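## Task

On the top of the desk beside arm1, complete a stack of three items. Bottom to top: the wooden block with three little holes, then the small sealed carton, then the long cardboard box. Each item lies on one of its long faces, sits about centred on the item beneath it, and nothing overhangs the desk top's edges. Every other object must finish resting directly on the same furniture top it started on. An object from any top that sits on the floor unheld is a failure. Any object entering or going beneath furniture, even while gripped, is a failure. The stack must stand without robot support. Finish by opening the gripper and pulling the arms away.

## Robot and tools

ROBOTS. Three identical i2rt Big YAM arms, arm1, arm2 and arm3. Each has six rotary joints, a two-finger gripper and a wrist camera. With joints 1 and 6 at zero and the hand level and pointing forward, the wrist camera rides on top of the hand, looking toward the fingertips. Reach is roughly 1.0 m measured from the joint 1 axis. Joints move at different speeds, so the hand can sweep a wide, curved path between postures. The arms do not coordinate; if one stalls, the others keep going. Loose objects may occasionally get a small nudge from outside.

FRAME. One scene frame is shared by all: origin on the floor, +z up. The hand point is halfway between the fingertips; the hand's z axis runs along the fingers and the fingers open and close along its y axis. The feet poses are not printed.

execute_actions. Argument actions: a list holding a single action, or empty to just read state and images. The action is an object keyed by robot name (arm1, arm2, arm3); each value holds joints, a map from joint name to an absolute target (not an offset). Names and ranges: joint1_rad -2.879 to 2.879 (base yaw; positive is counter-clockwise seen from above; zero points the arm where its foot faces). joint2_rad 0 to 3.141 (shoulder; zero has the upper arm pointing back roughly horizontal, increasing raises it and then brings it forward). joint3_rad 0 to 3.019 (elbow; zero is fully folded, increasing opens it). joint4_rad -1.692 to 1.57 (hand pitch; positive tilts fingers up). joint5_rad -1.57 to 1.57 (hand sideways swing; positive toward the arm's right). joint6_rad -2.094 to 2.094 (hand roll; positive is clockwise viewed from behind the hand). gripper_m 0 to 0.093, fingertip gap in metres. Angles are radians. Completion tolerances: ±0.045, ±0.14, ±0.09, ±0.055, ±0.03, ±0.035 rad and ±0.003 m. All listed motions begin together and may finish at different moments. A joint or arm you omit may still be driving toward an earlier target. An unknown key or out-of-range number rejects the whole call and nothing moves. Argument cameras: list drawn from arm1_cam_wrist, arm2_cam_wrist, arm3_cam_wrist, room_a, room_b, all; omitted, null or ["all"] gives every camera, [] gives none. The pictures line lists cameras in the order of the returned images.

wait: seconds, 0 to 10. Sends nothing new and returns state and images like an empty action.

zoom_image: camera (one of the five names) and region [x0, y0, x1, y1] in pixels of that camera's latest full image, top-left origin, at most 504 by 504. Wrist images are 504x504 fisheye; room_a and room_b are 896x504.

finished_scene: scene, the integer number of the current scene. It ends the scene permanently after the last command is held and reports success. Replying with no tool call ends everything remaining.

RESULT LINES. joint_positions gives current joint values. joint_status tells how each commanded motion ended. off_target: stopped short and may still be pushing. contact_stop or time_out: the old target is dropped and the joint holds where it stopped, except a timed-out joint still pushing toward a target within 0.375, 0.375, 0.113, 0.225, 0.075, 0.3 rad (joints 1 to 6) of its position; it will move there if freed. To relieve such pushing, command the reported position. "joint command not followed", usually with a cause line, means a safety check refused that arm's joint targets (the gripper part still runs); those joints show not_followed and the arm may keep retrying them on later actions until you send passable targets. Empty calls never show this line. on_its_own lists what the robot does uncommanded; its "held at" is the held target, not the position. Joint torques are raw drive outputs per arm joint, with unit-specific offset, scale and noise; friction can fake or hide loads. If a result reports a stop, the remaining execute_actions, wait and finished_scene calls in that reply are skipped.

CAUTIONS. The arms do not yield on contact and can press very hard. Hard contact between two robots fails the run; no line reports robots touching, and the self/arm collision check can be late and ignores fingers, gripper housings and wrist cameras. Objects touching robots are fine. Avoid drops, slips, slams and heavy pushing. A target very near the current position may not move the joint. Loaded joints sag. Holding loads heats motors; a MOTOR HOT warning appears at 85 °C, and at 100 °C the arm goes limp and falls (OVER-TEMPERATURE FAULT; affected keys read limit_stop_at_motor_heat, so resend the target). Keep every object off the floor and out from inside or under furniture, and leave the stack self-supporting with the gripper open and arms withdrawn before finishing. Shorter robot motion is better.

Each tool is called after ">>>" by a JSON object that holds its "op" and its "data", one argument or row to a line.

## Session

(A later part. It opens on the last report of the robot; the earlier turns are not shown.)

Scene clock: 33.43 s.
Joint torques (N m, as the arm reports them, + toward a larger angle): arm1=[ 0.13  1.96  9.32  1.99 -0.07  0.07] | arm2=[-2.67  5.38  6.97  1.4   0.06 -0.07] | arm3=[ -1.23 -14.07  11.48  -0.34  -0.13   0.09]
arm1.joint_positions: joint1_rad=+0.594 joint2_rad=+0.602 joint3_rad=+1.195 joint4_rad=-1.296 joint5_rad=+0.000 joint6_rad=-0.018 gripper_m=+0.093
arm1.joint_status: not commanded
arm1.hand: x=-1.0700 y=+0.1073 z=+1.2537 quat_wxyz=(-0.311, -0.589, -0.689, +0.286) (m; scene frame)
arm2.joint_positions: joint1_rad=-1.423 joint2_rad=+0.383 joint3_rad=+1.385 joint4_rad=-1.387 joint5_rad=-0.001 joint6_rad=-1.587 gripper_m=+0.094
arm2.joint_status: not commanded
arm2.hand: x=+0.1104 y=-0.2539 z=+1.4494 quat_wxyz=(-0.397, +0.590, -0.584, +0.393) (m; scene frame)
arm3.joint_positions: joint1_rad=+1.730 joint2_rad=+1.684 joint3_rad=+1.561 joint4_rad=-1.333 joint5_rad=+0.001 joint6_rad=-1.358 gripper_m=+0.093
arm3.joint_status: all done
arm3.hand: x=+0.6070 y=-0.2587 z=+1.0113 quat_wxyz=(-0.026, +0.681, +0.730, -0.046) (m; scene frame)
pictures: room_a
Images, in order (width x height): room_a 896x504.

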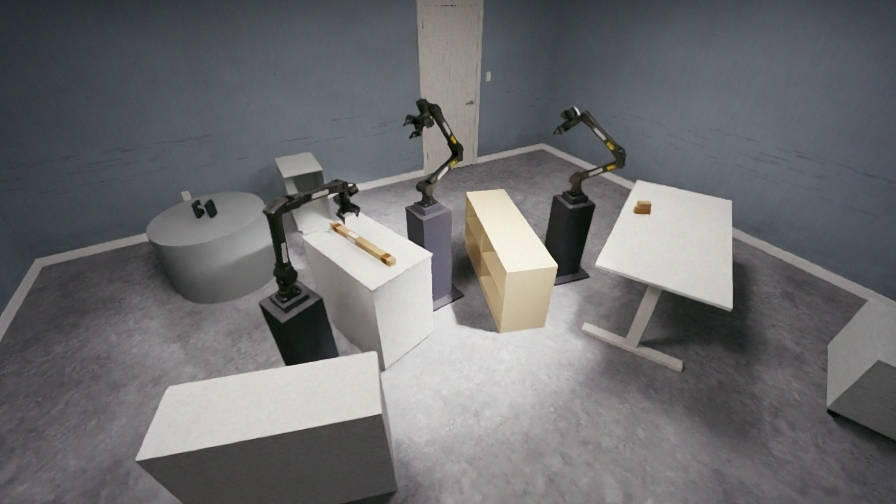

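>>> {"op": "execute_actions", "data": {
  "actions": [
    {"arm3":{"joints":{"joint1_rad":0.2,"joint2_rad":0.6,"joint3_rad":0.9,"joint4_rad":-1.0,"joint6_rad":0}},"arm2":{"joints":{"joint1_rad":-1.459,"joint2_rad":1.93,"joint3_rad":1.495,"joint4_rad":-1.12,"joint6_rad":-1.68}}}
  ],
  "cameras": ["arm2_cam_wrist","room_a"]
}}

Scene clock: 36.63 s.
Joint torques (N m, as the arm reports them, + toward a larger angle): arm1=[ 0.14  1.95  9.32  1.99 -0.07  0.07] | arm2=[ -2.32 -17.18   7.19   0.49   0.03  -0.15] | arm3=[-1.21  0.17 10.92  2.52 -0.06  0.12]
arm1.joint_positions: joint1_rad=+0.594 joint2_rad=+0.602 joint3_rad=+1.195 joint4_rad=-1.296 joint5_rad=+0.000 joint6_rad=-0.018 gripper_m=+0.093
arm1.joint_status: not commanded
arm1.hand: x=-1.0700 y=+0.1073 z=+1.2537 quat_wxyz=(-0.311, -0.589, -0.689, +0.286) (m; scene frame)
arm2.joint_positions: joint1_rad=-1.450 joint2_rad=+1.922 joint3_rad=+1.489 joint4_rad=-1.125 joint5_rad=-0.001 joint6_rad=-1.667 gripper_m=+0.094
arm2.joint_status: all done
arm2.hand: x=+0.5455 y=-0.2604 z=+0.9408 quat_wxyz=(-0.009, +0.732, -0.681, -0.001) (m; scene frame)
arm3.joint_positions: joint1_rad=+0.206 joint2_rad=+0.596 joint3_rad=+0.903 joint4_rad=-1.021 joint5_rad=+0.002 joint6_rad=-0.012 gripper_m=+0.093
arm3.joint_status: all done
arm3.hand: x=+1.0282 y=+0.1721 z=+1.1609 quat_wxyz=(-0.247, +0.745, -0.523, -0.332) (m; scene frame)
pictures: arm2_cam_wrist, room_a
Images, in order (width x height): arm2_cam_wrist 504x504, room_a 896x504.

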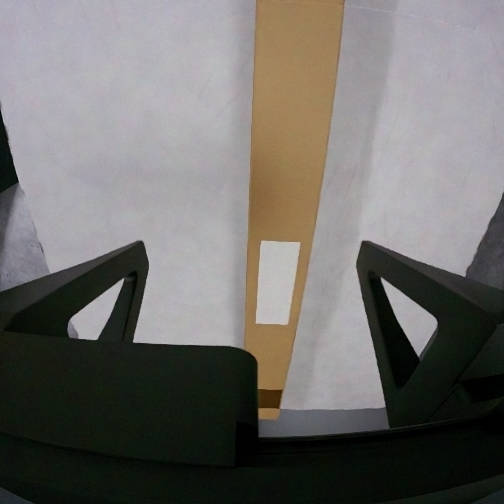

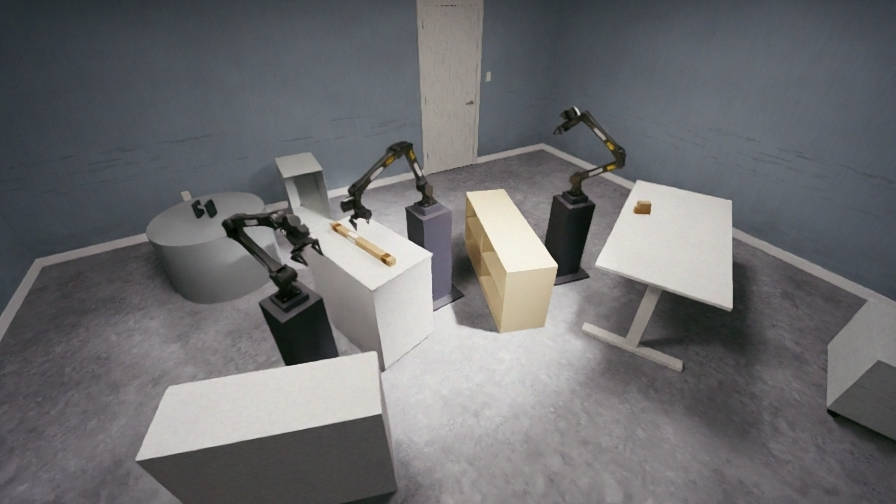

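>>> {"op": "execute_actions", "data": {
  "actions": [
    {"arm2":{"joints":{"joint1_rad":-1.49,"joint2_rad":2.045,"joint3_rad":1.555,"joint4_rad":-1.07}}}
  ],
  "cameras": ["arm2_cam_wrist"]
}}

Scene clock: 38.87 s.
Joint torques (N m, as the arm reports them, + toward a larger angle): arm1=[ 0.11  1.99  9.31  1.98 -0.07  0.07] | arm2=[ -1.74 -19.26   9.32   0.48   0.    -0.18] | arm3=[-1.22  0.32 10.95  2.51 -0.06  0.12]
arm1.joint_positions: joint1_rad=+0.594 joint2_rad=+0.602 joint3_rad=+1.195 joint4_rad=-1.296 joint5_rad=+0.000 joint6_rad=-0.018 gripper_m=+0.093
arm1.joint_status: not commanded
arm1.hand: x=-1.0700 y=+0.1073 z=+1.2537 quat_wxyz=(-0.311, -0.589, -0.689, +0.286) (m; scene frame)
arm2.joint_positions: joint1_rad=-1.489 joint2_rad=+2.041 joint3_rad=+1.511 joint4_rad=-1.079 joint5_rad=-0.001 joint6_rad=-1.667 gripper_m=+0.094
arm2.joint_status: all done
arm2.hand: x=+0.5528 y=-0.2816 z=+0.8822 quat_wxyz=(+0.008, +0.719, -0.695, -0.021) (m; scene frame)
arm3.joint_positions: joint1_rad=+0.206 joint2_rad=+0.596 joint3_rad=+0.903 joint4_rad=-1.021 joint5_rad=+0.002 joint6_rad=-0.012 gripper_m=+0.093
arm3.joint_status: not commanded
arm3.hand: x=+1.0282 y=+0.1721 z=+1.1609 quat_wxyz=(-0.247, +0.745, -0.524, -0.332) (m; scene frame)
pictures: arm2_cam_wrist
Images, in order (width x height): arm2_cam_wrist 504x504.

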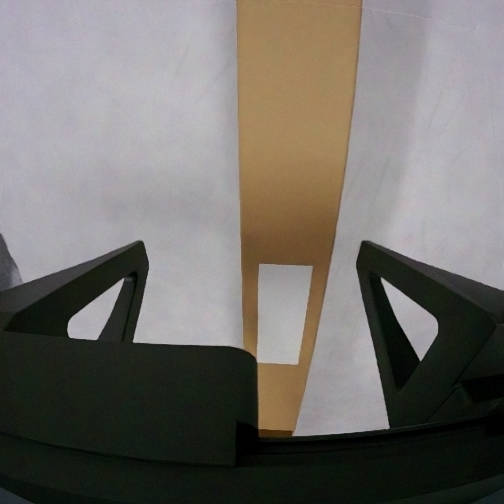

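>>> {"op": "execute_actions", "data": {
  "actions": [
    {"arm2":{"joints":{"joint1_rad":-1.465,"joint3_rad":1.595}}}
  ],
  "cameras": ["arm2_cam_wrist"]
}}

Scene clock: 40.13 s.
Joint torques (N m, as the arm reports them, + toward a larger angle): arm1=[ 0.12  1.95  9.32  1.99 -0.07  0.07] | arm2=[ -0.47 -18.75   9.99   0.69   0.02  -0.19] | arm3=[-1.18  0.28 10.95  2.52 -0.06  0.12]
arm1.joint_positions: joint1_rad=+0.594 joint2_rad=+0.602 joint3_rad=+1.195 joint4_rad=-1.296 joint5_rad=+0.000 joint6_rad=-0.018 gripper_m=+0.093
arm1.joint_status: not commanded
arm1.hand: x=-1.0700 y=+0.1073 z=+1.2537 quat_wxyz=(-0.311, -0.589, -0.689, +0.286) (m; scene frame)
arm2.joint_positions: joint1_rad=-1.471 joint2_rad=+2.041 joint3_rad=+1.544 joint4_rad=-1.079 joint5_rad=-0.001 joint6_rad=-1.667 gripper_m=+0.094
arm2.joint_status: all done
arm2.hand: x=+0.5675 y=-0.2726 z=+0.8930 quat_wxyz=(-0.003, +0.725, -0.689, -0.008) (m; scene frame)
arm3.joint_positions: joint1_rad=+0.206 joint2_rad=+0.596 joint3_rad=+0.903 joint4_rad=-1.021 joint5_rad=+0.002 joint6_rad=-0.012 gripper_m=+0.093
arm3.joint_status: not commanded
arm3.hand: x=+1.0282 y=+0.1721 z=+1.1609 quat_wxyz=(-0.247, +0.745, -0.524, -0.332) (m; scene frame)
pictures: arm2_cam_wrist
Images, in order (width x height): arm2_cam_wrist 504x504.

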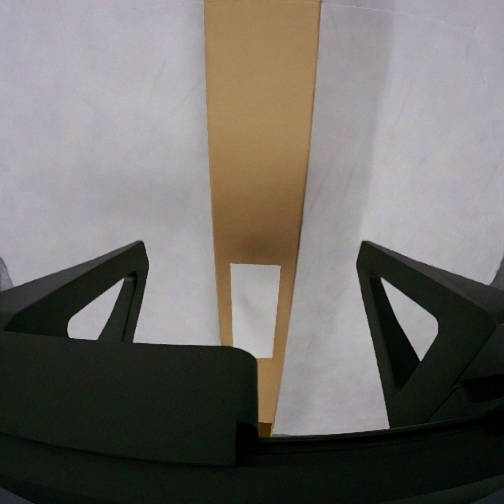

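>>> {"op": "execute_actions", "data": {
  "actions": [
    {"arm2":{"joints":{"joint2_rad":2.12,"joint3_rad":1.515,"joint4_rad":-0.95}}}
  ],
  "cameras": ["arm2_cam_wrist"]
}}

Scene clock: 41.43 s.
Joint torques (N m, as the arm reports them, + toward a larger angle): arm1=[ 0.16  1.95  9.32  1.99 -0.07  0.07] | arm2=[ -0.58 -18.2    5.85   0.76  -0.01  -0.15] | arm3=[-1.19  0.25 10.95  2.51 -0.06  0.12]
arm1.joint_positions: joint1_rad=+0.594 joint2_rad=+0.602 joint3_rad=+1.195 joint4_rad=-1.296 joint5_rad=+0.000 joint6_rad=-0.018 gripper_m=+0.093
arm1.joint_status: not commanded
arm1.hand: x=-1.0700 y=+0.1073 z=+1.2537 quat_wxyz=(-0.311, -0.589, -0.689, +0.286) (m; scene frame)
arm2.joint_positions: joint1_rad=-1.471 joint2_rad=+2.106 joint3_rad=+1.521 joint4_rad=-0.962 joint5_rad=-0.001 joint6_rad=-1.667 gripper_m=+0.094
arm2.joint_status: all done
arm2.hand: x=+0.5771 y=-0.2724 z=+0.8490 quat_wxyz=(-0.013, +0.725, -0.689, +0.003) (m; scene frame)
arm3.joint_positions: joint1_rad=+0.206 joint2_rad=+0.596 joint3_rad=+0.903 joint4_rad=-1.021 joint5_rad=+0.002 joint6_rad=-0.012 gripper_m=+0.093
arm3.joint_status: not commanded
arm3.hand: x=+1.0282 y=+0.1721 z=+1.1609 quat_wxyz=(-0.247, +0.745, -0.524, -0.332) (m; scene frame)
pictures: arm2_cam_wrist
Images, in order (width x height): arm2_cam_wrist 504x504.

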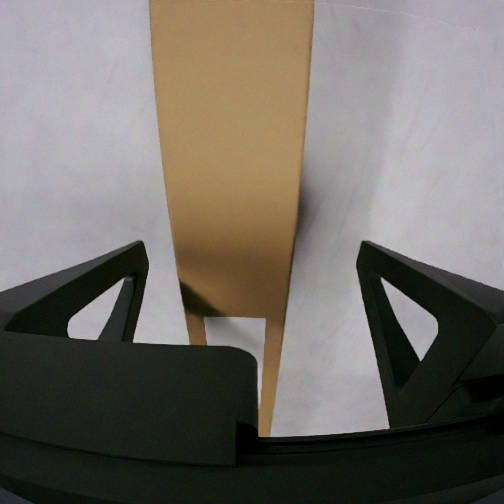

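>>> {"op": "execute_actions", "data": {
  "actions": [
    {"arm2":{"joints":{"joint2_rad":2.17,"joint3_rad":1.505,"joint4_rad":-0.93}}}
  ],
  "cameras": ["arm2_cam_wrist"]
}}

Scene clock: 42.90 s.
Joint torques (N m, as the arm reports them, + toward a larger angle): arm1=[ 0.14  1.95  9.32  1.98 -0.07  0.07] | arm2=[ -0.85 -17.8    5.4    0.55   0.03  -0.16] | arm3=[-1.21  0.24 10.94  2.53 -0.06  0.12]
arm1.joint_positions: joint1_rad=+0.594 joint2_rad=+0.602 joint3_rad=+1.195 joint4_rad=-1.296 joint5_rad=+0.000 joint6_rad=-0.018 gripper_m=+0.093
arm1.joint_status: not commanded
arm1.hand: x=-1.0700 y=+0.1073 z=+1.2537 quat_wxyz=(-0.311, -0.589, -0.689, +0.286) (m; scene frame)
arm2.joint_positions: joint1_rad=-1.471 joint2_rad=+2.150 joint3_rad=+1.513 joint4_rad=-0.942 joint5_rad=-0.001 joint6_rad=-1.667 gripper_m=+0.094
arm2.joint_status: all done
arm2.hand: x=+0.5703 y=-0.2717 z=+0.8210 quat_wxyz=(-0.002, +0.725, -0.689, -0.009) (m; scene frame)
arm3.joint_positions: joint1_rad=+0.206 joint2_rad=+0.596 joint3_rad=+0.903 joint4_rad=-1.021 joint5_rad=+0.002 joint6_rad=-0.012 gripper_m=+0.093
arm3.joint_status: not commanded
arm3.hand: x=+1.0282 y=+0.1721 z=+1.1609 quat_wxyz=(-0.247, +0.745, -0.524, -0.332) (m; scene frame)
pictures: arm2_cam_wrist
Images, in order (width x height): arm2_cam_wrist 504x504.

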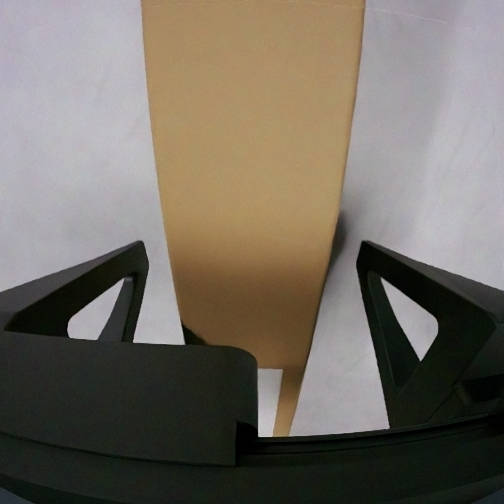

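>>> {"op": "execute_actions", "data": {
  "actions": [
    {"arm2":{"joints":{"joint2_rad":2.15,"gripper_m":0.035}}}
  ],
  "cameras": []
}}

>>> {"op": "execute_actions", "data": {
  "actions": [
    {"arm2":{"joints":{"joint2_rad":1.93,"joint3_rad":1.58,"joint4_rad":-1.2}}}
  ],
  "cameras": ["arm2_cam_wrist"]
}}

Scene clock: 43.80 s.
Joint torques (N m, as the arm reports them, + toward a larger angle): arm1=[ 0.15  1.99  9.33  1.99 -0.06  0.07] | arm2=[ -0.87 -19.86   5.41   0.66   0.02  -0.16] | arm3=[-1.21  0.3  10.96  2.51 -0.06  0.12]
arm1.joint_positions: joint1_rad=+0.594 joint2_rad=+0.602 joint3_rad=+1.195 joint4_rad=-1.296 joint5_rad=+0.000 joint6_rad=-0.018 gripper_m=+0.093
arm1.joint_status: not commanded
arm1.hand: x=-1.0700 y=+0.1073 z=+1.2537 quat_wxyz=(-0.311, -0.589, -0.689, +0.286) (m; scene frame)
arm2.joint_positions: joint1_rad=-1.471 joint2_rad=+2.150 joint3_rad=+1.513 joint4_rad=-0.941 joint5_rad=-0.001 joint6_rad=-1.668 gripper_m=+0.049
arm2.joint_status: gripper_m off_target (ended at +0.049, target +0.035); the others done
arm2.hand: x=+0.5705 y=-0.2717 z=+0.8210 quat_wxyz=(-0.003, +0.725, -0.688, -0.009) (m; scene frame)
arm3.joint_positions: joint1_rad=+0.206 joint2_rad=+0.596 joint3_rad=+0.903 joint4_rad=-1.021 joint5_rad=+0.002 joint6_rad=-0.012 gripper_m=+0.093
arm3.joint_status: not commanded
arm3.hand: x=+1.0282 y=+0.1721 z=+1.1609 quat_wxyz=(-0.247, +0.745, -0.524, -0.332) (m; scene frame)
pictures: none
No camera images: the call's "cameras" was empty. Leave "cameras" out to get every camera's image.

Scene clock: 44.90 s.
Joint torques (N m, as the arm reports them, + toward a larger angle): arm1=[ 0.11  1.93  9.32  1.99 -0.07  0.07] | arm2=[ -1.11 -16.43   9.17  -0.18   0.    -0.17] | arm3=[-1.15  0.28 10.94  2.52 -0.06  0.12]
arm1.joint_positions: joint1_rad=+0.594 joint2_rad=+0.602 joint3_rad=+1.195 joint4_rad=-1.296 joint5_rad=+0.000 joint6_rad=-0.018 gripper_m=+0.093
arm1.joint_status: not commanded
arm1.hand: x=-1.0700 y=+0.1073 z=+1.2537 quat_wxyz=(-0.311, -0.589, -0.689, +0.286) (m; scene frame)
arm2.joint_positions: joint1_rad=-1.471 joint2_rad=+1.912 joint3_rad=+1.548 joint4_rad=-1.189 joint5_rad=-0.001 joint6_rad=-1.668 gripper_m=+0.049
arm2.joint_status: all done
arm2.hand: x=+0.5532 y=-0.2730 z=+0.9669 quat_wxyz=(-0.011, +0.725, -0.688, +0.001) (m; scene frame)
arm3.joint_positions: joint1_rad=+0.206 joint2_rad=+0.596 joint3_rad=+0.903 joint4_rad=-1.021 joint5_rad=+0.002 joint6_rad=-0.012 gripper_m=+0.093
arm3.joint_status: not commanded
arm3.hand: x=+1.0282 y=+0.1721 z=+1.1609 quat_wxyz=(-0.247, +0.745, -0.524, -0.332) (m; scene frame)
pictures: arm2_cam_wrist
Images, in order (width x height): arm2_cam_wrist 504x504.

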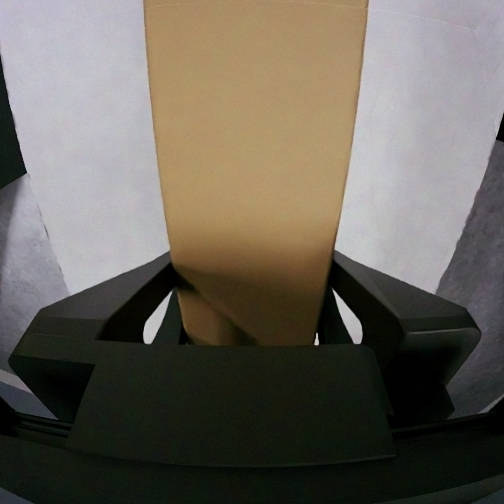

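>>> {"op": "execute_actions", "data": {
  "actions": [
    {"arm2":{"joints":{"joint1_rad":1.17,"joint3_rad":1.70,"joint4_rad":-1.3,"joint6_rad":-1.54}}}
  ],
  "cameras": ["arm2_cam_wrist","room_a","room_b"]
}}

Scene clock: 48.17 s.
Joint torques (N m, as the arm reports them, + toward a larger angle): arm1=[ 0.11  1.96  9.33  1.99 -0.07  0.07] | arm2=[ -2.57 -17.35  10.14  -0.2    0.05   0.06] | arm3=[-1.2   0.26 10.95  2.51 -0.06  0.12]
arm1.joint_positions: joint1_rad=+0.594 joint2_rad=+0.602 joint3_rad=+1.195 joint4_rad=-1.296 joint5_rad=+0.000 joint6_rad=-0.018 gripper_m=+0.093
arm1.joint_status: not commanded
arm1.hand: x=-1.0700 y=+0.1073 z=+1.2537 quat_wxyz=(-0.311, -0.589, -0.689, +0.286) (m; scene frame)
arm2.joint_positions: joint1_rad=+1.179 joint2_rad=+1.918 joint3_rad=+1.657 joint4_rad=-1.289 joint5_rad=-0.001 joint6_rad=-1.552 gripper_m=+0.049
arm2.joint_status: all done
arm2.hand: x=-0.5258 y=+0.0531 z=+1.0092 quat_wxyz=(-0.015, +0.874, +0.486, -0.003) (m; scene frame)
arm3.joint_positions: joint1_rad=+0.206 joint2_rad=+0.596 joint3_rad=+0.903 joint4_rad=-1.021 joint5_rad=+0.002 joint6_rad=-0.012 gripper_m=+0.093
arm3.joint_status: not commanded
arm3.hand: x=+1.0282 y=+0.1721 z=+1.1609 quat_wxyz=(-0.247, +0.745, -0.524, -0.332) (m; scene frame)
pictures: arm2_cam_wrist, room_a, room_b
Images, in order (width x height): arm2_cam_wrist 504x504, room_a 896x504, room_b 896x504.

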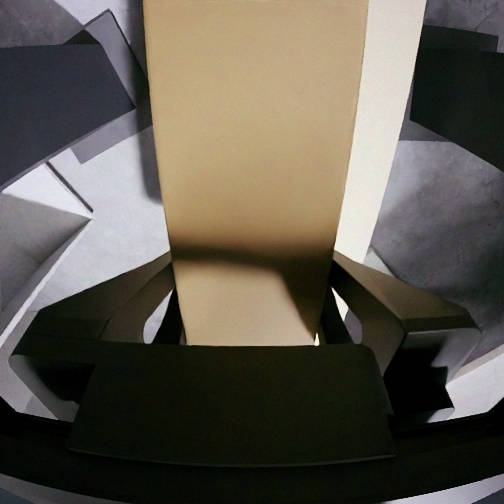

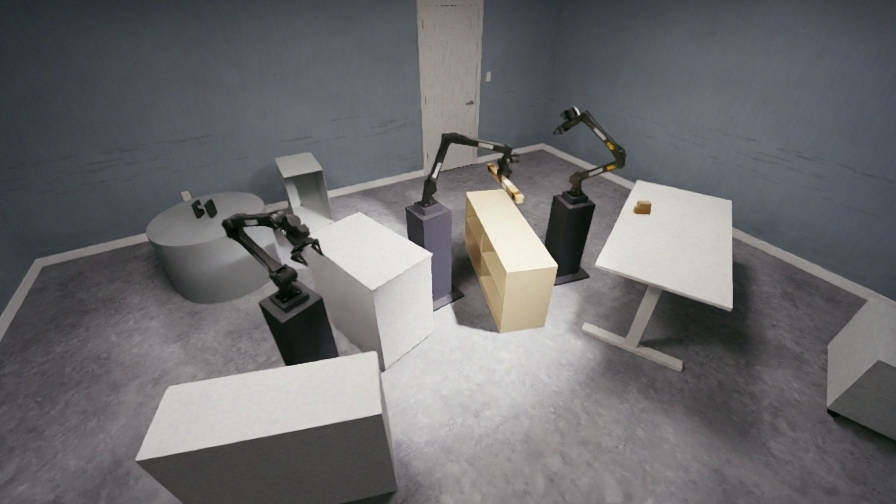

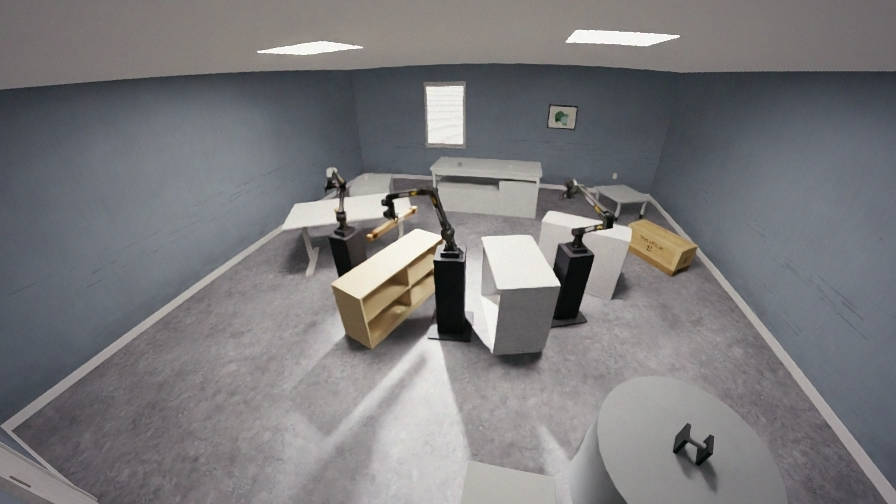

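>>> {"op": "execute_actions", "data": {
  "actions": [
    {"arm2":{"joints":{"joint2_rad":2.45,"joint3_rad":1.79,"joint4_rad":-0.87}},"arm1":{"joints":{"joint1_rad":1.0,"joint6_rad":-1.5}}}
  ],
  "cameras": ["arm2_cam_wrist","room_a","room_b"]
}}

Scene clock: 52.23 s.
Joint torques (N m, as the arm reports them, + toward a larger angle): arm1=[ 0.11  1.92  9.3   1.93 -0.14 -0.2 ] | arm2=[ -2.65 -24.26   6.95   0.74   0.01   0.04] | arm3=[-1.13  0.3  10.94  2.52 -0.06  0.12]
arm1.joint_positions: joint1_rad=+0.994 joint2_rad=+0.602 joint3_rad=+1.195 joint4_rad=-1.296 joint5_rad=+0.000 joint6_rad=-1.482 gripper_m=+0.093
arm1.joint_status: all done
arm1.hand: x=-0.9751 y=+0.1398 z=+1.2524 quat_wxyz=(-0.122, +0.202, -0.885, +0.402) (m; scene frame)
arm2.joint_positions: joint1_rad=+1.179 joint2_rad=+2.475 joint3_rad=+1.771 joint4_rad=-0.881 joint5_rad=-0.001 joint6_rad=-1.552 gripper_m=+0.049
arm2.joint_status: all done
arm2.hand: x=-0.5784 y=+0.0885 z=+0.7093 quat_wxyz=(-0.001, +0.874, +0.486, +0.006) (m; scene frame)
arm3.joint_positions: joint1_rad=+0.206 joint2_rad=+0.596 joint3_rad=+0.903 joint4_rad=-1.021 joint5_rad=+0.002 joint6_rad=-0.012 gripper_m=+0.093
arm3.joint_status: not commanded
arm3.hand: x=+1.0282 y=+0.1721 z=+1.1609 quat_wxyz=(-0.247, +0.745, -0.524, -0.332) (m; scene frame)
pictures: arm2_cam_wrist, room_a, room_b
Images, in order (width x height): arm2_cam_wrist 504x504, room_a 896x504, room_b 896x504.

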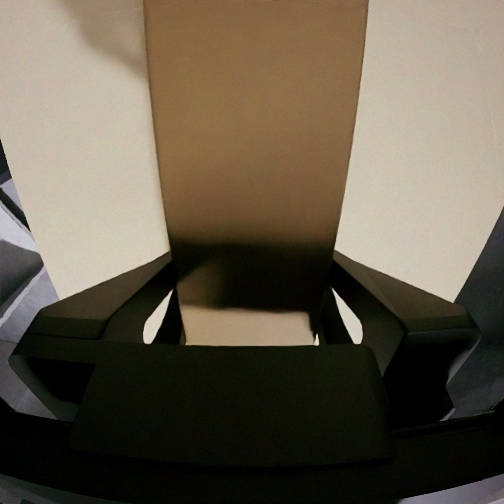

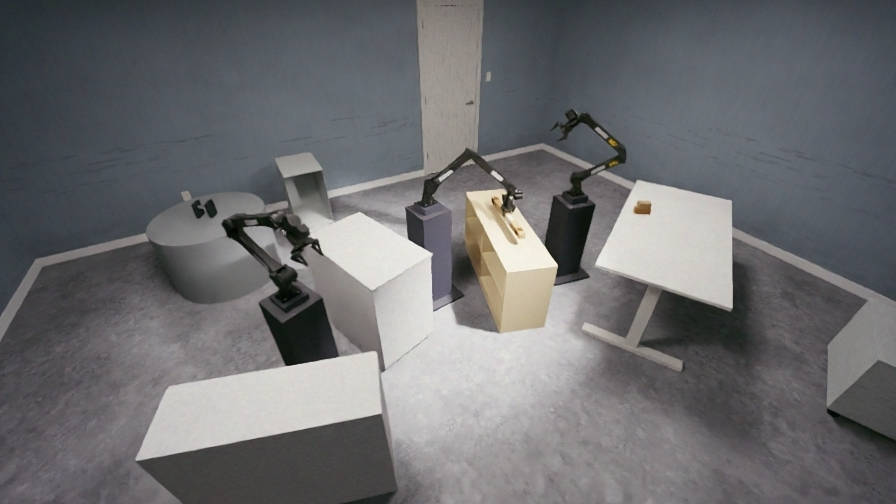

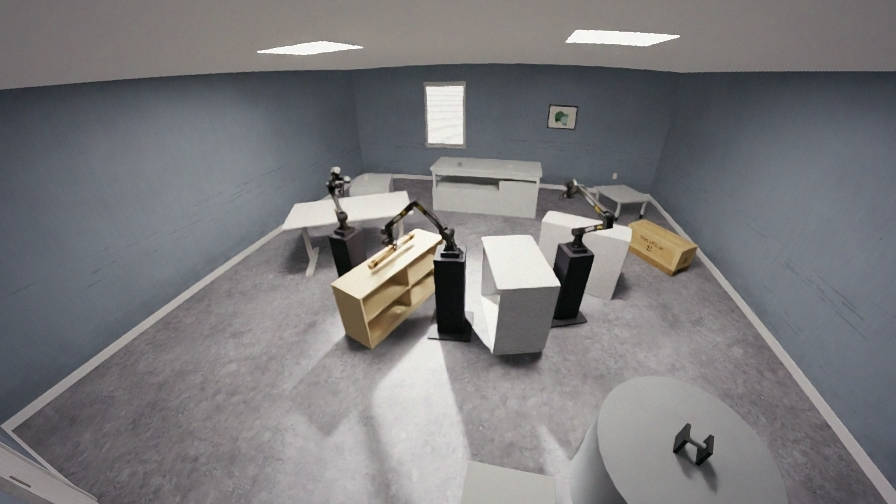

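>>> {"op": "execute_actions", "data": {
  "actions": [
    {"arm2":{"joints":{"joint2_rad":2.535,"joint3_rad":1.771,"joint4_rad":-0.815}}}
  ],
  "cameras": ["room_b"]
}}

Scene clock: 53.50 s.
Joint torques (N m, as the arm reports them, + toward a larger angle): arm1=[ 0.14  1.94  9.3   1.93 -0.14 -0.16] | arm2=[ -2.64 -20.22   5.29   0.8    0.03   0.06] | arm3=[-1.17  0.26 10.95  2.49 -0.06  0.12]
arm1.joint_positions: joint1_rad=+0.994 joint2_rad=+0.602 joint3_rad=+1.195 joint4_rad=-1.296 joint5_rad=+0.000 joint6_rad=-1.482 gripper_m=+0.093
arm1.joint_status: not commanded
arm1.hand: x=-0.9751 y=+0.1398 z=+1.2524 quat_wxyz=(-0.122, +0.202, -0.885, +0.402) (m; scene frame)
arm2.joint_positions: joint1_rad=+1.179 joint2_rad=+2.517 joint3_rad=+1.771 joint4_rad=-0.827 joint5_rad=-0.001 joint6_rad=-1.552 gripper_m=+0.049
arm2.joint_status: all done
arm2.hand: x=-0.5780 y=+0.0885 z=+0.6824 quat_wxyz=(-0.006, +0.874, +0.486, +0.003) (m; scene frame)
arm3.joint_positions: joint1_rad=+0.206 joint2_rad=+0.596 joint3_rad=+0.903 joint4_rad=-1.021 joint5_rad=+0.002 joint6_rad=-0.012 gripper_m=+0.093
arm3.joint_status: not commanded
arm3.hand: x=+1.0282 y=+0.1721 z=+1.1609 quat_wxyz=(-0.247, +0.745, -0.524, -0.332) (m; scene frame)
pictures: room_b
Images, in order (width x height): room_b 896x504.

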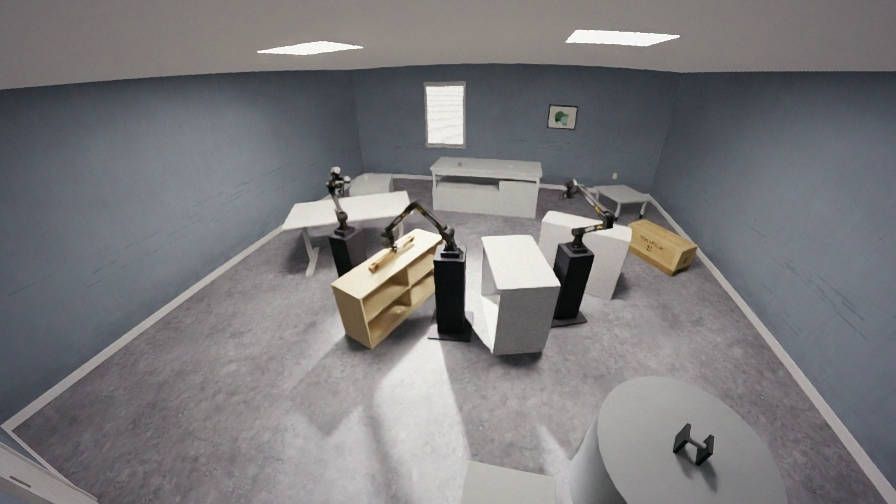

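>>> {"op": "zoom_image", "data": {
  "camera": "room_b",
  "region": [350, 210, 440, 280]
}}

Region (350, 210, 440, 280) of room_b's 896x504 image, scaled by 5.600, with more detail than that image has.

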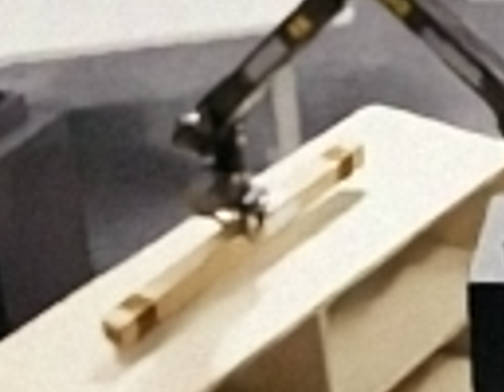

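>>> {"op": "execute_actions", "data": {
  "actions": [
    {"arm2":{"joints":{"joint2_rad":2.56,"joint3_rad":1.73,"joint4_rad":-0.77}}}
  ],
  "cameras": ["room_b"]
}}

Scene clock: 54.73 s.
Joint torques (N m, as the arm reports them, + toward a larger angle): arm1=[ 0.15  1.92  9.3   1.93 -0.14 -0.16] | arm2=[ -3.12 -19.99   4.66   0.77   0.04   0.04] | arm3=[-1.16  0.34 10.95  2.51 -0.06  0.12]
arm1.joint_positions: joint1_rad=+0.994 joint2_rad=+0.602 joint3_rad=+1.195 joint4_rad=-1.296 joint5_rad=+0.000 joint6_rad=-1.482 gripper_m=+0.093
arm1.joint_status: not commanded
arm1.hand: x=-0.9751 y=+0.1398 z=+1.2524 quat_wxyz=(-0.122, +0.202, -0.885, +0.402) (m; scene frame)
arm2.joint_positions: joint1_rad=+1.179 joint2_rad=+2.539 joint3_rad=+1.738 joint4_rad=-0.782 joint5_rad=-0.001 joint6_rad=-1.551 gripper_m=+0.049
arm2.joint_status: all done
arm2.hand: x=-0.5662 y=+0.0818 z=+0.6596 quat_wxyz=(-0.001, +0.874, +0.486, +0.006) (m; scene frame)
arm3.joint_positions: joint1_rad=+0.206 joint2_rad=+0.596 joint3_rad=+0.903 joint4_rad=-1.021 joint5_rad=+0.002 joint6_rad=-0.012 gripper_m=+0.093
arm3.joint_status: not commanded
arm3.hand: x=+1.0282 y=+0.1721 z=+1.1609 quat_wxyz=(-0.247, +0.745, -0.524, -0.332) (m; scene frame)
pictures: room_b
Images, in order (width x height): room_b 896x504.

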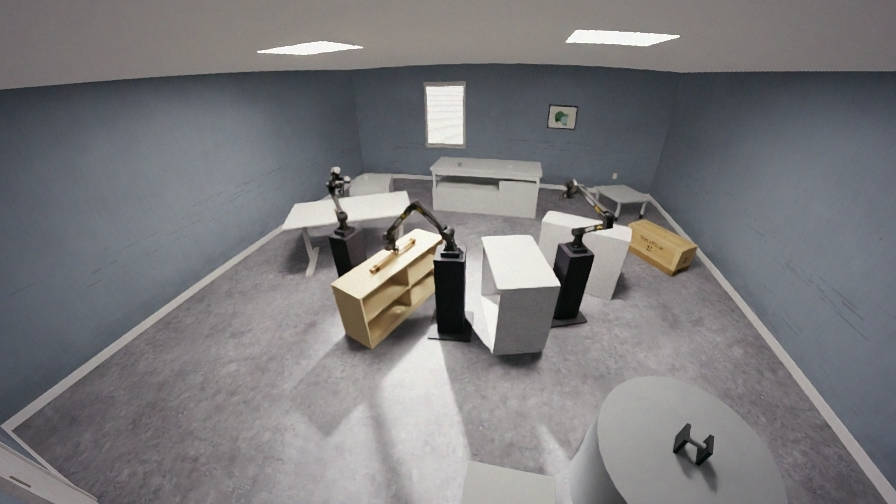

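>>> {"op": "zoom_image", "data": {
  "camera": "room_b",
  "region": [350, 210, 440, 280]
}}

Region (350, 210, 440, 280) of room_b's 896x504 image, scaled by 5.600, with more detail than that image has.

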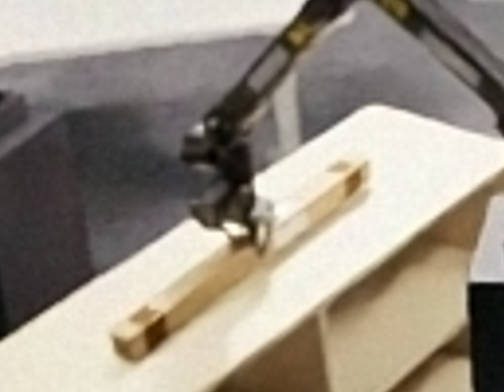

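>>> {"op": "execute_actions", "data": {
  "actions": [
    {"arm2":{"joints":{"joint2_rad":2.585,"joint3_rad":1.715,"joint4_rad":-0.74}}}
  ],
  "cameras": []
}}

Scene clock: 55.70 s.
Joint torques (N m, as the arm reports them, + toward a larger angle): arm1=[ 0.14  1.92  9.29  1.92 -0.14 -0.16] | arm2=[ -2.85 -18.63   4.11   0.71   0.16   0.06] | arm3=[-1.2   0.25 10.95  2.53 -0.06  0.12]
arm1.joint_positions: joint1_rad=+0.994 joint2_rad=+0.602 joint3_rad=+1.195 joint4_rad=-1.296 joint5_rad=+0.000 joint6_rad=-1.482 gripper_m=+0.093
arm1.joint_status: not commanded
arm1.hand: x=-0.9751 y=+0.1398 z=+1.2524 quat_wxyz=(-0.122, +0.202, -0.885, +0.402) (m; scene frame)
arm2.joint_positions: joint1_rad=+1.179 joint2_rad=+2.549 joint3_rad=+1.729 joint4_rad=-0.750 joint5_rad=-0.003 joint6_rad=-1.551 gripper_m=+0.049
arm2.joint_status: all done
arm2.hand: x=-0.5659 y=+0.0813 z=+0.6510 quat_wxyz=(-0.006, +0.874, +0.486, +0.001) (m; scene frame)
arm3.joint_positions: joint1_rad=+0.206 joint2_rad=+0.596 joint3_rad=+0.903 joint4_rad=-1.021 joint5_rad=+0.002 joint6_rad=-0.012 gripper_m=+0.093
arm3.joint_status: not commanded
arm3.hand: x=+1.0282 y=+0.1721 z=+1.1609 quat_wxyz=(-0.247, +0.745, -0.524, -0.332) (m; scene frame)
pictures: none
No camera images: the call's "cameras" was empty. Leave "cameras" out to get every camera's image.

>>> {"op": "execute_actions", "data": {
  "actions": [
    {"arm2":{"joints":{"joint2_rad":2.549,"joint3_rad":1.729,"gripper_m":0.093}}}
  ],
  "cameras": []
}}

>>> {"op": "execute_actions", "data": {
  "actions": [
    {"arm2":{"joints":{"joint2_rad":2.2,"joint4_rad":-1.1}}}
  ],
  "cameras": ["room_a","room_b"]
}}

Scene clock: 56.53 s.
Joint torques (N m, as the arm reports them, + toward a larger angle): arm1=[ 0.13  1.93  9.3   1.92 -0.14 -0.16] | arm2=[ -2.81 -22.17   5.11   0.75   0.11   0.06] | arm3=[-1.19  0.27 10.94  2.5  -0.06  0.12]
arm1.joint_positions: joint1_rad=+0.994 joint2_rad=+0.602 joint3_rad=+1.195 joint4_rad=-1.296 joint5_rad=+0.000 joint6_rad=-1.482 gripper_m=+0.093
arm1.joint_status: not commanded
arm1.hand: x=-0.9751 y=+0.1398 z=+1.2524 quat_wxyz=(-0.122, +0.202, -0.885, +0.402) (m; scene frame)
arm2.joint_positions: joint1_rad=+1.179 joint2_rad=+2.549 joint3_rad=+1.729 joint4_rad=-0.750 joint5_rad=-0.003 joint6_rad=-1.551 gripper_m=+0.093
arm2.joint_status: all done
arm2.hand: x=-0.5659 y=+0.0814 z=+0.6510 quat_wxyz=(-0.006, +0.874, +0.486, +0.002) (m; scene frame)
arm3.joint_positions: joint1_rad=+0.206 joint2_rad=+0.596 joint3_rad=+0.903 joint4_rad=-1.021 joint5_rad=+0.002 joint6_rad=-0.012 gripper_m=+0.093
arm3.joint_status: not commanded
arm3.hand: x=+1.0282 y=+0.1721 z=+1.1609 quat_wxyz=(-0.247, +0.745, -0.524, -0.332) (m; scene frame)
pictures: none
No camera images: the call's "cameras" was empty. Leave "cameras" out to get every camera's image.

Scene clock: 57.90 s.
Joint torques (N m, as the arm reports them, + toward a larger angle): arm1=[ 0.15  1.9   9.3   1.93 -0.14 -0.16] | arm2=[ -2.93 -19.3    7.3   -0.25   0.09   0.06] | arm3=[-1.2   0.33 10.96  2.52 -0.06  0.12]
arm1.joint_positions: joint1_rad=+0.994 joint2_rad=+0.602 joint3_rad=+1.195 joint4_rad=-1.296 joint5_rad=+0.000 joint6_rad=-1.482 gripper_m=+0.093
arm1.joint_status: not commanded
arm1.hand: x=-0.9751 y=+0.1398 z=+1.2524 quat_wxyz=(-0.122, +0.202, -0.885, +0.402) (m; scene frame)
arm2.joint_positions: joint1_rad=+1.179 joint2_rad=+2.179 joint3_rad=+1.722 joint4_rad=-1.088 joint5_rad=-0.002 joint6_rad=-1.551 gripper_m=+0.093
arm2.joint_status: all done
arm2.hand: x=-0.5729 y=+0.0827 z=+0.8792 quat_wxyz=(-0.017, +0.874, +0.486, -0.005) (m; scene frame)
arm3.joint_positions: joint1_rad=+0.206 joint2_rad=+0.596 joint3_rad=+0.903 joint4_rad=-1.021 joint5_rad=+0.002 joint6_rad=-0.012 gripper_m=+0.093
arm3.joint_status: not commanded
arm3.hand: x=+1.0282 y=+0.1721 z=+1.1609 quat_wxyz=(-0.247, +0.745, -0.524, -0.332) (m; scene frame)
pictures: room_a, room_b
Images, in order (width x height): room_a 896x504, room_b 896x504.

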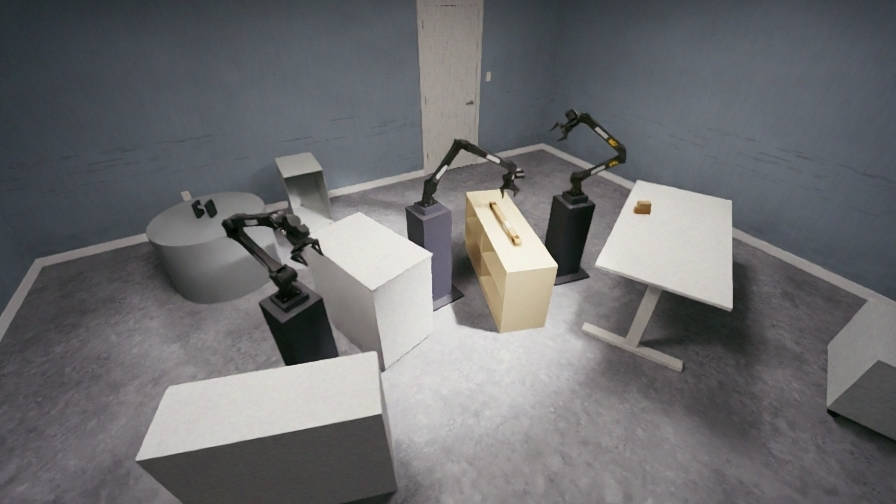

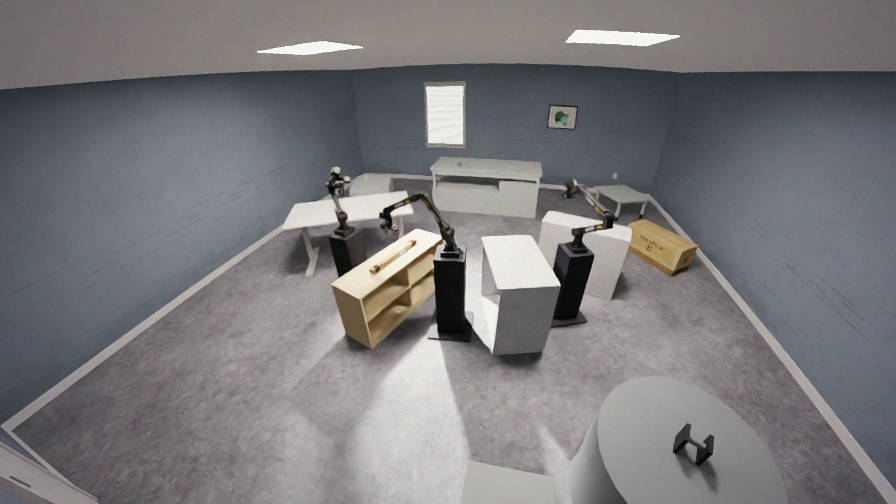

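>>> {"op": "execute_actions", "data": {
  "actions": [
    {"arm2":{"joints":{"joint1_rad":-0.2,"joint2_rad":0.6,"joint3_rad":0.9,"joint4_rad":-1.0,"joint6_rad":0}},"arm1":{"joints":{"joint1_rad":1.553,"joint2_rad":2.11,"joint3_rad":1.58,"joint4_rad":-1.02,"joint6_rad":-1.51}}}
  ],
  "cameras": ["arm1_cam_wrist","room_a"]
}}

Scene clock: 60.83 s.
Joint torques (N m, as the arm reports them, + toward a larger angle): arm1=[ -0.61 -20.08   9.3    0.41  -0.19  -0.23] | arm2=[-2.35  0.01  7.62  1.83 -0.07  0.08] | arm3=[-1.24  0.35 10.95  2.52 -0.06  0.12]
arm1.joint_positions: joint1_rad=+1.555 joint2_rad=+2.118 joint3_rad=+1.565 joint4_rad=-1.018 joint5_rad=+0.000 joint6_rad=-1.492 gripper_m=+0.093
arm1.joint_status: all done
arm1.hand: x=-0.5744 y=+0.0772 z=+0.7644 quat_wxyz=(+0.007, +0.485, -0.874, +0.000) (m; scene frame)
arm2.joint_positions: joint1_rad=-0.195 joint2_rad=+0.596 joint3_rad=+0.914 joint4_rad=-1.000 joint5_rad=+0.003 joint6_rad=-0.014 gripper_m=+0.093
arm2.joint_status: all done
arm2.hand: x=+0.0812 y=+0.0316 z=+1.2525 quat_wxyz=(-0.356, +0.523, -0.732, -0.250) (m; scene frame)
arm3.joint_positions: joint1_rad=+0.206 joint2_rad=+0.596 joint3_rad=+0.903 joint4_rad=-1.021 joint5_rad=+0.002 joint6_rad=-0.012 gripper_m=+0.093
arm3.joint_status: not commanded
arm3.hand: x=+1.0282 y=+0.1721 z=+1.1609 quat_wxyz=(-0.247, +0.745, -0.524, -0.332) (m; scene frame)
pictures: arm1_cam_wrist, room_a
Images, in order (width x height): arm1_cam_wrist 504x504, room_a 896x504.

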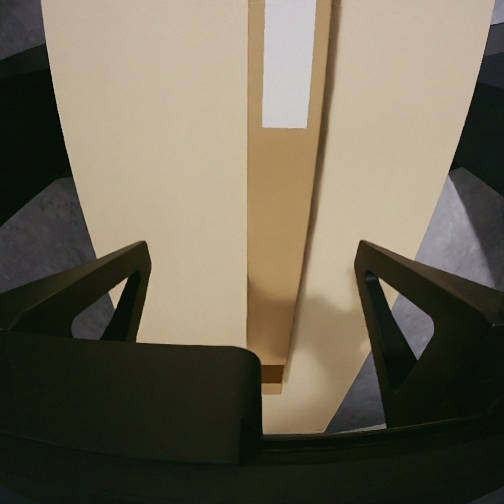

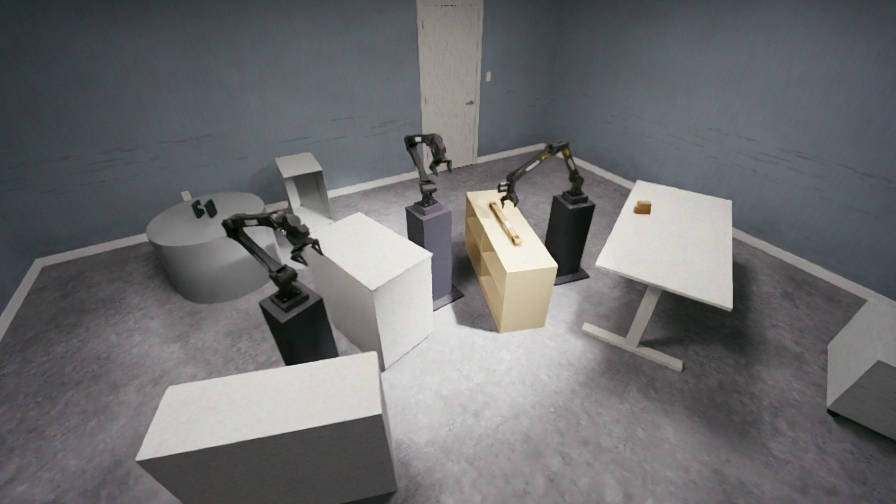

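>>> {"op": "execute_actions", "data": {
  "actions": [
    {"arm1":{"joints":{"joint2_rad":2.225,"joint3_rad":1.665,"joint4_rad":-0.965}}}
  ],
  "cameras": ["arm1_cam_wrist"]
}}

Scene clock: 62.70 s.
Joint torques (N m, as the arm reports them, + toward a larger angle): arm1=[ -0.67 -21.2   10.96   0.73  -0.19  -0.22] | arm2=[-2.14  0.05  7.58  1.81 -0.06  0.08] | arm3=[-1.21  0.28 10.95  2.51 -0.06  0.12]
arm1.joint_positions: joint1_rad=+1.555 joint2_rad=+2.235 joint3_rad=+1.628 joint4_rad=-0.969 joint5_rad=+0.000 joint6_rad=-1.493 gripper_m=+0.093
arm1.joint_status: all done
arm1.hand: x=-0.5579 y=+0.0680 z=+0.7155 quat_wxyz=(+0.008, +0.486, -0.874, -0.002) (m; scene frame)
arm2.joint_positions: joint1_rad=-0.195 joint2_rad=+0.596 joint3_rad=+0.914 joint4_rad=-1.000 joint5_rad=+0.003 joint6_rad=-0.013 gripper_m=+0.093
arm2.joint_status: not commanded
arm2.hand: x=+0.0812 y=+0.0316 z=+1.2525 quat_wxyz=(-0.356, +0.523, -0.732, -0.251) (m; scene frame)
arm3.joint_positions: joint1_rad=+0.206 joint2_rad=+0.596 joint3_rad=+0.903 joint4_rad=-1.021 joint5_rad=+0.002 joint6_rad=-0.012 gripper_m=+0.093
arm3.joint_status: not commanded
arm3.hand: x=+1.0282 y=+0.1721 z=+1.1609 quat_wxyz=(-0.247, +0.745, -0.524, -0.332) (m; scene frame)
pictures: arm1_cam_wrist
Images, in order (width x height): arm1_cam_wrist 504x504.

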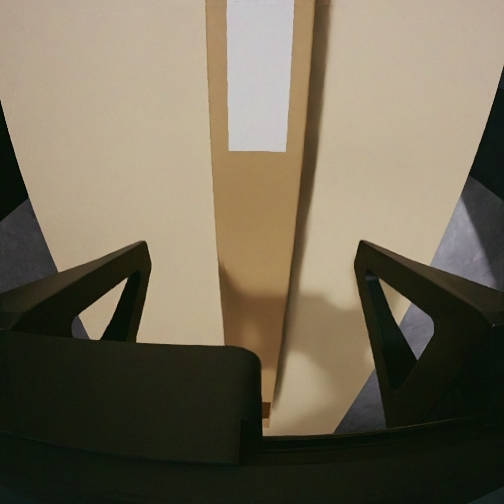

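>>> {"op": "execute_actions", "data": {
  "actions": [
    {"arm1":{"joints":{"joint2_rad":2.35,"joint3_rad":1.628,"joint4_rad":-0.83}}}
  ],
  "cameras": ["arm1_cam_wrist"]
}}

Scene clock: 64.13 s.
Joint torques (N m, as the arm reports them, + toward a larger angle): arm1=[ -0.69 -22.22   7.47   0.88  -0.19  -0.22] | arm2=[-2.26  0.05  7.59  1.81 -0.07  0.07] | arm3=[-1.23  0.25 10.95  2.53 -0.06  0.12]
arm1.joint_positions: joint1_rad=+1.555 joint2_rad=+2.368 joint3_rad=+1.622 joint4_rad=-0.838 joint5_rad=+0.000 joint6_rad=-1.493 gripper_m=+0.093
arm1.joint_status: all done
arm1.hand: x=-0.5623 y=+0.0693 z=+0.6334 quat_wxyz=(+0.010, +0.485, -0.874, -0.006) (m; scene frame)
arm2.joint_positions: joint1_rad=-0.195 joint2_rad=+0.596 joint3_rad=+0.914 joint4_rad=-1.000 joint5_rad=+0.003 joint6_rad=-0.013 gripper_m=+0.093
arm2.joint_status: not commanded
arm2.hand: x=+0.0812 y=+0.0316 z=+1.2525 quat_wxyz=(-0.356, +0.523, -0.732, -0.251) (m; scene frame)
arm3.joint_positions: joint1_rad=+0.206 joint2_rad=+0.596 joint3_rad=+0.903 joint4_rad=-1.021 joint5_rad=+0.002 joint6_rad=-0.012 gripper_m=+0.093
arm3.joint_status: not commanded
arm3.hand: x=+1.0282 y=+0.1721 z=+1.1609 quat_wxyz=(-0.247, +0.745, -0.524, -0.332) (m; scene frame)
pictures: arm1_cam_wrist
Images, in order (width x height): arm1_cam_wrist 504x504.

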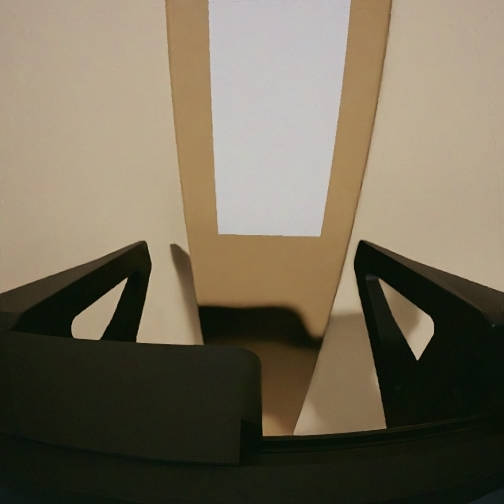

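>>> {"op": "execute_actions", "data": {
  "actions": [
    {"arm1":{"joints":{"joint2_rad":2.368,"gripper_m":0.035}}}
  ],
  "cameras": []
}}

>>> {"op": "execute_actions", "data": {
  "actions": [
    {"arm1":{"joints":{"joint2_rad":1.85,"joint3_rad":1.62,"joint4_rad":-1.33}}}
  ],
  "cameras": ["arm1_cam_wrist"]
}}

Scene clock: 65.13 s.
Joint torques (N m, as the arm reports them, + toward a larger angle): arm1=[ -0.71 -20.63   7.47   0.83  -0.19  -0.21] | arm2=[-2.26  0.27  7.55  1.81 -0.06  0.07] | arm3=[-1.2   0.26 10.93  2.52 -0.06  0.13]
arm1.joint_positions: joint1_rad=+1.555 joint2_rad=+2.368 joint3_rad=+1.622 joint4_rad=-0.837 joint5_rad=+0.000 joint6_rad=-1.494 gripper_m=+0.049
arm1.joint_status: gripper_m off_target (ended at +0.049, target +0.035); the others done
arm1.hand: x=-0.5621 y=+0.0692 z=+0.6334 quat_wxyz=(+0.010, +0.486, -0.874, -0.006) (m; scene frame)
arm2.joint_positions: joint1_rad=-0.195 joint2_rad=+0.596 joint3_rad=+0.914 joint4_rad=-1.000 joint5_rad=+0.003 joint6_rad=-0.013 gripper_m=+0.093
arm2.joint_status: not commanded
arm2.hand: x=+0.0812 y=+0.0316 z=+1.2525 quat_wxyz=(-0.356, +0.523, -0.732, -0.251) (m; scene frame)
arm3.joint_positions: joint1_rad=+0.206 joint2_rad=+0.596 joint3_rad=+0.903 joint4_rad=-1.021 joint5_rad=+0.002 joint6_rad=-0.012 gripper_m=+0.093
arm3.joint_status: not commanded
arm3.hand: x=+1.0282 y=+0.1721 z=+1.1609 quat_wxyz=(-0.247, +0.745, -0.524, -0.332) (m; scene frame)
pictures: none
No camera images: the call's "cameras" was empty. Leave "cameras" out to get every camera's image.

Scene clock: 66.77 s.
Joint torques (N m, as the arm reports them, + toward a larger angle): arm1=[ -0.67 -17.5   10.12   0.16  -0.19  -0.21] | arm2=[-2.2   0.05  7.62  1.84 -0.03  0.06] | arm3=[-1.18  0.3  10.95  2.51 -0.06  0.12]
arm1.joint_positions: joint1_rad=+1.555 joint2_rad=+1.862 joint3_rad=+1.607 joint4_rad=-1.323 joint5_rad=+0.000 joint6_rad=-1.494 gripper_m=+0.049
arm1.joint_status: all done
arm1.hand: x=-0.6068 y=+0.0959 z=+0.9244 quat_wxyz=(+0.009, +0.486, -0.874, -0.003) (m; scene frame)
arm2.joint_positions: joint1_rad=-0.195 joint2_rad=+0.596 joint3_rad=+0.914 joint4_rad=-1.000 joint5_rad=+0.003 joint6_rad=-0.013 gripper_m=+0.093
arm2.joint_status: not commanded
arm2.hand: x=+0.0812 y=+0.0316 z=+1.2525 quat_wxyz=(-0.356, +0.523, -0.732, -0.251) (m; scene frame)
arm3.joint_positions: joint1_rad=+0.206 joint2_rad=+0.596 joint3_rad=+0.903 joint4_rad=-1.021 joint5_rad=+0.002 joint6_rad=-0.012 gripper_m=+0.093
arm3.joint_status: not commanded
arm3.hand: x=+1.0282 y=+0.1721 z=+1.1609 quat_wxyz=(-0.247, +0.745, -0.524, -0.332) (m; scene frame)
pictures: arm1_cam_wrist
Images, in order (width x height): arm1_cam_wrist 504x504.

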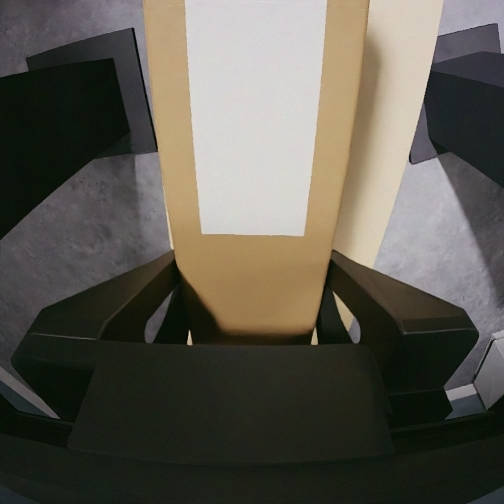

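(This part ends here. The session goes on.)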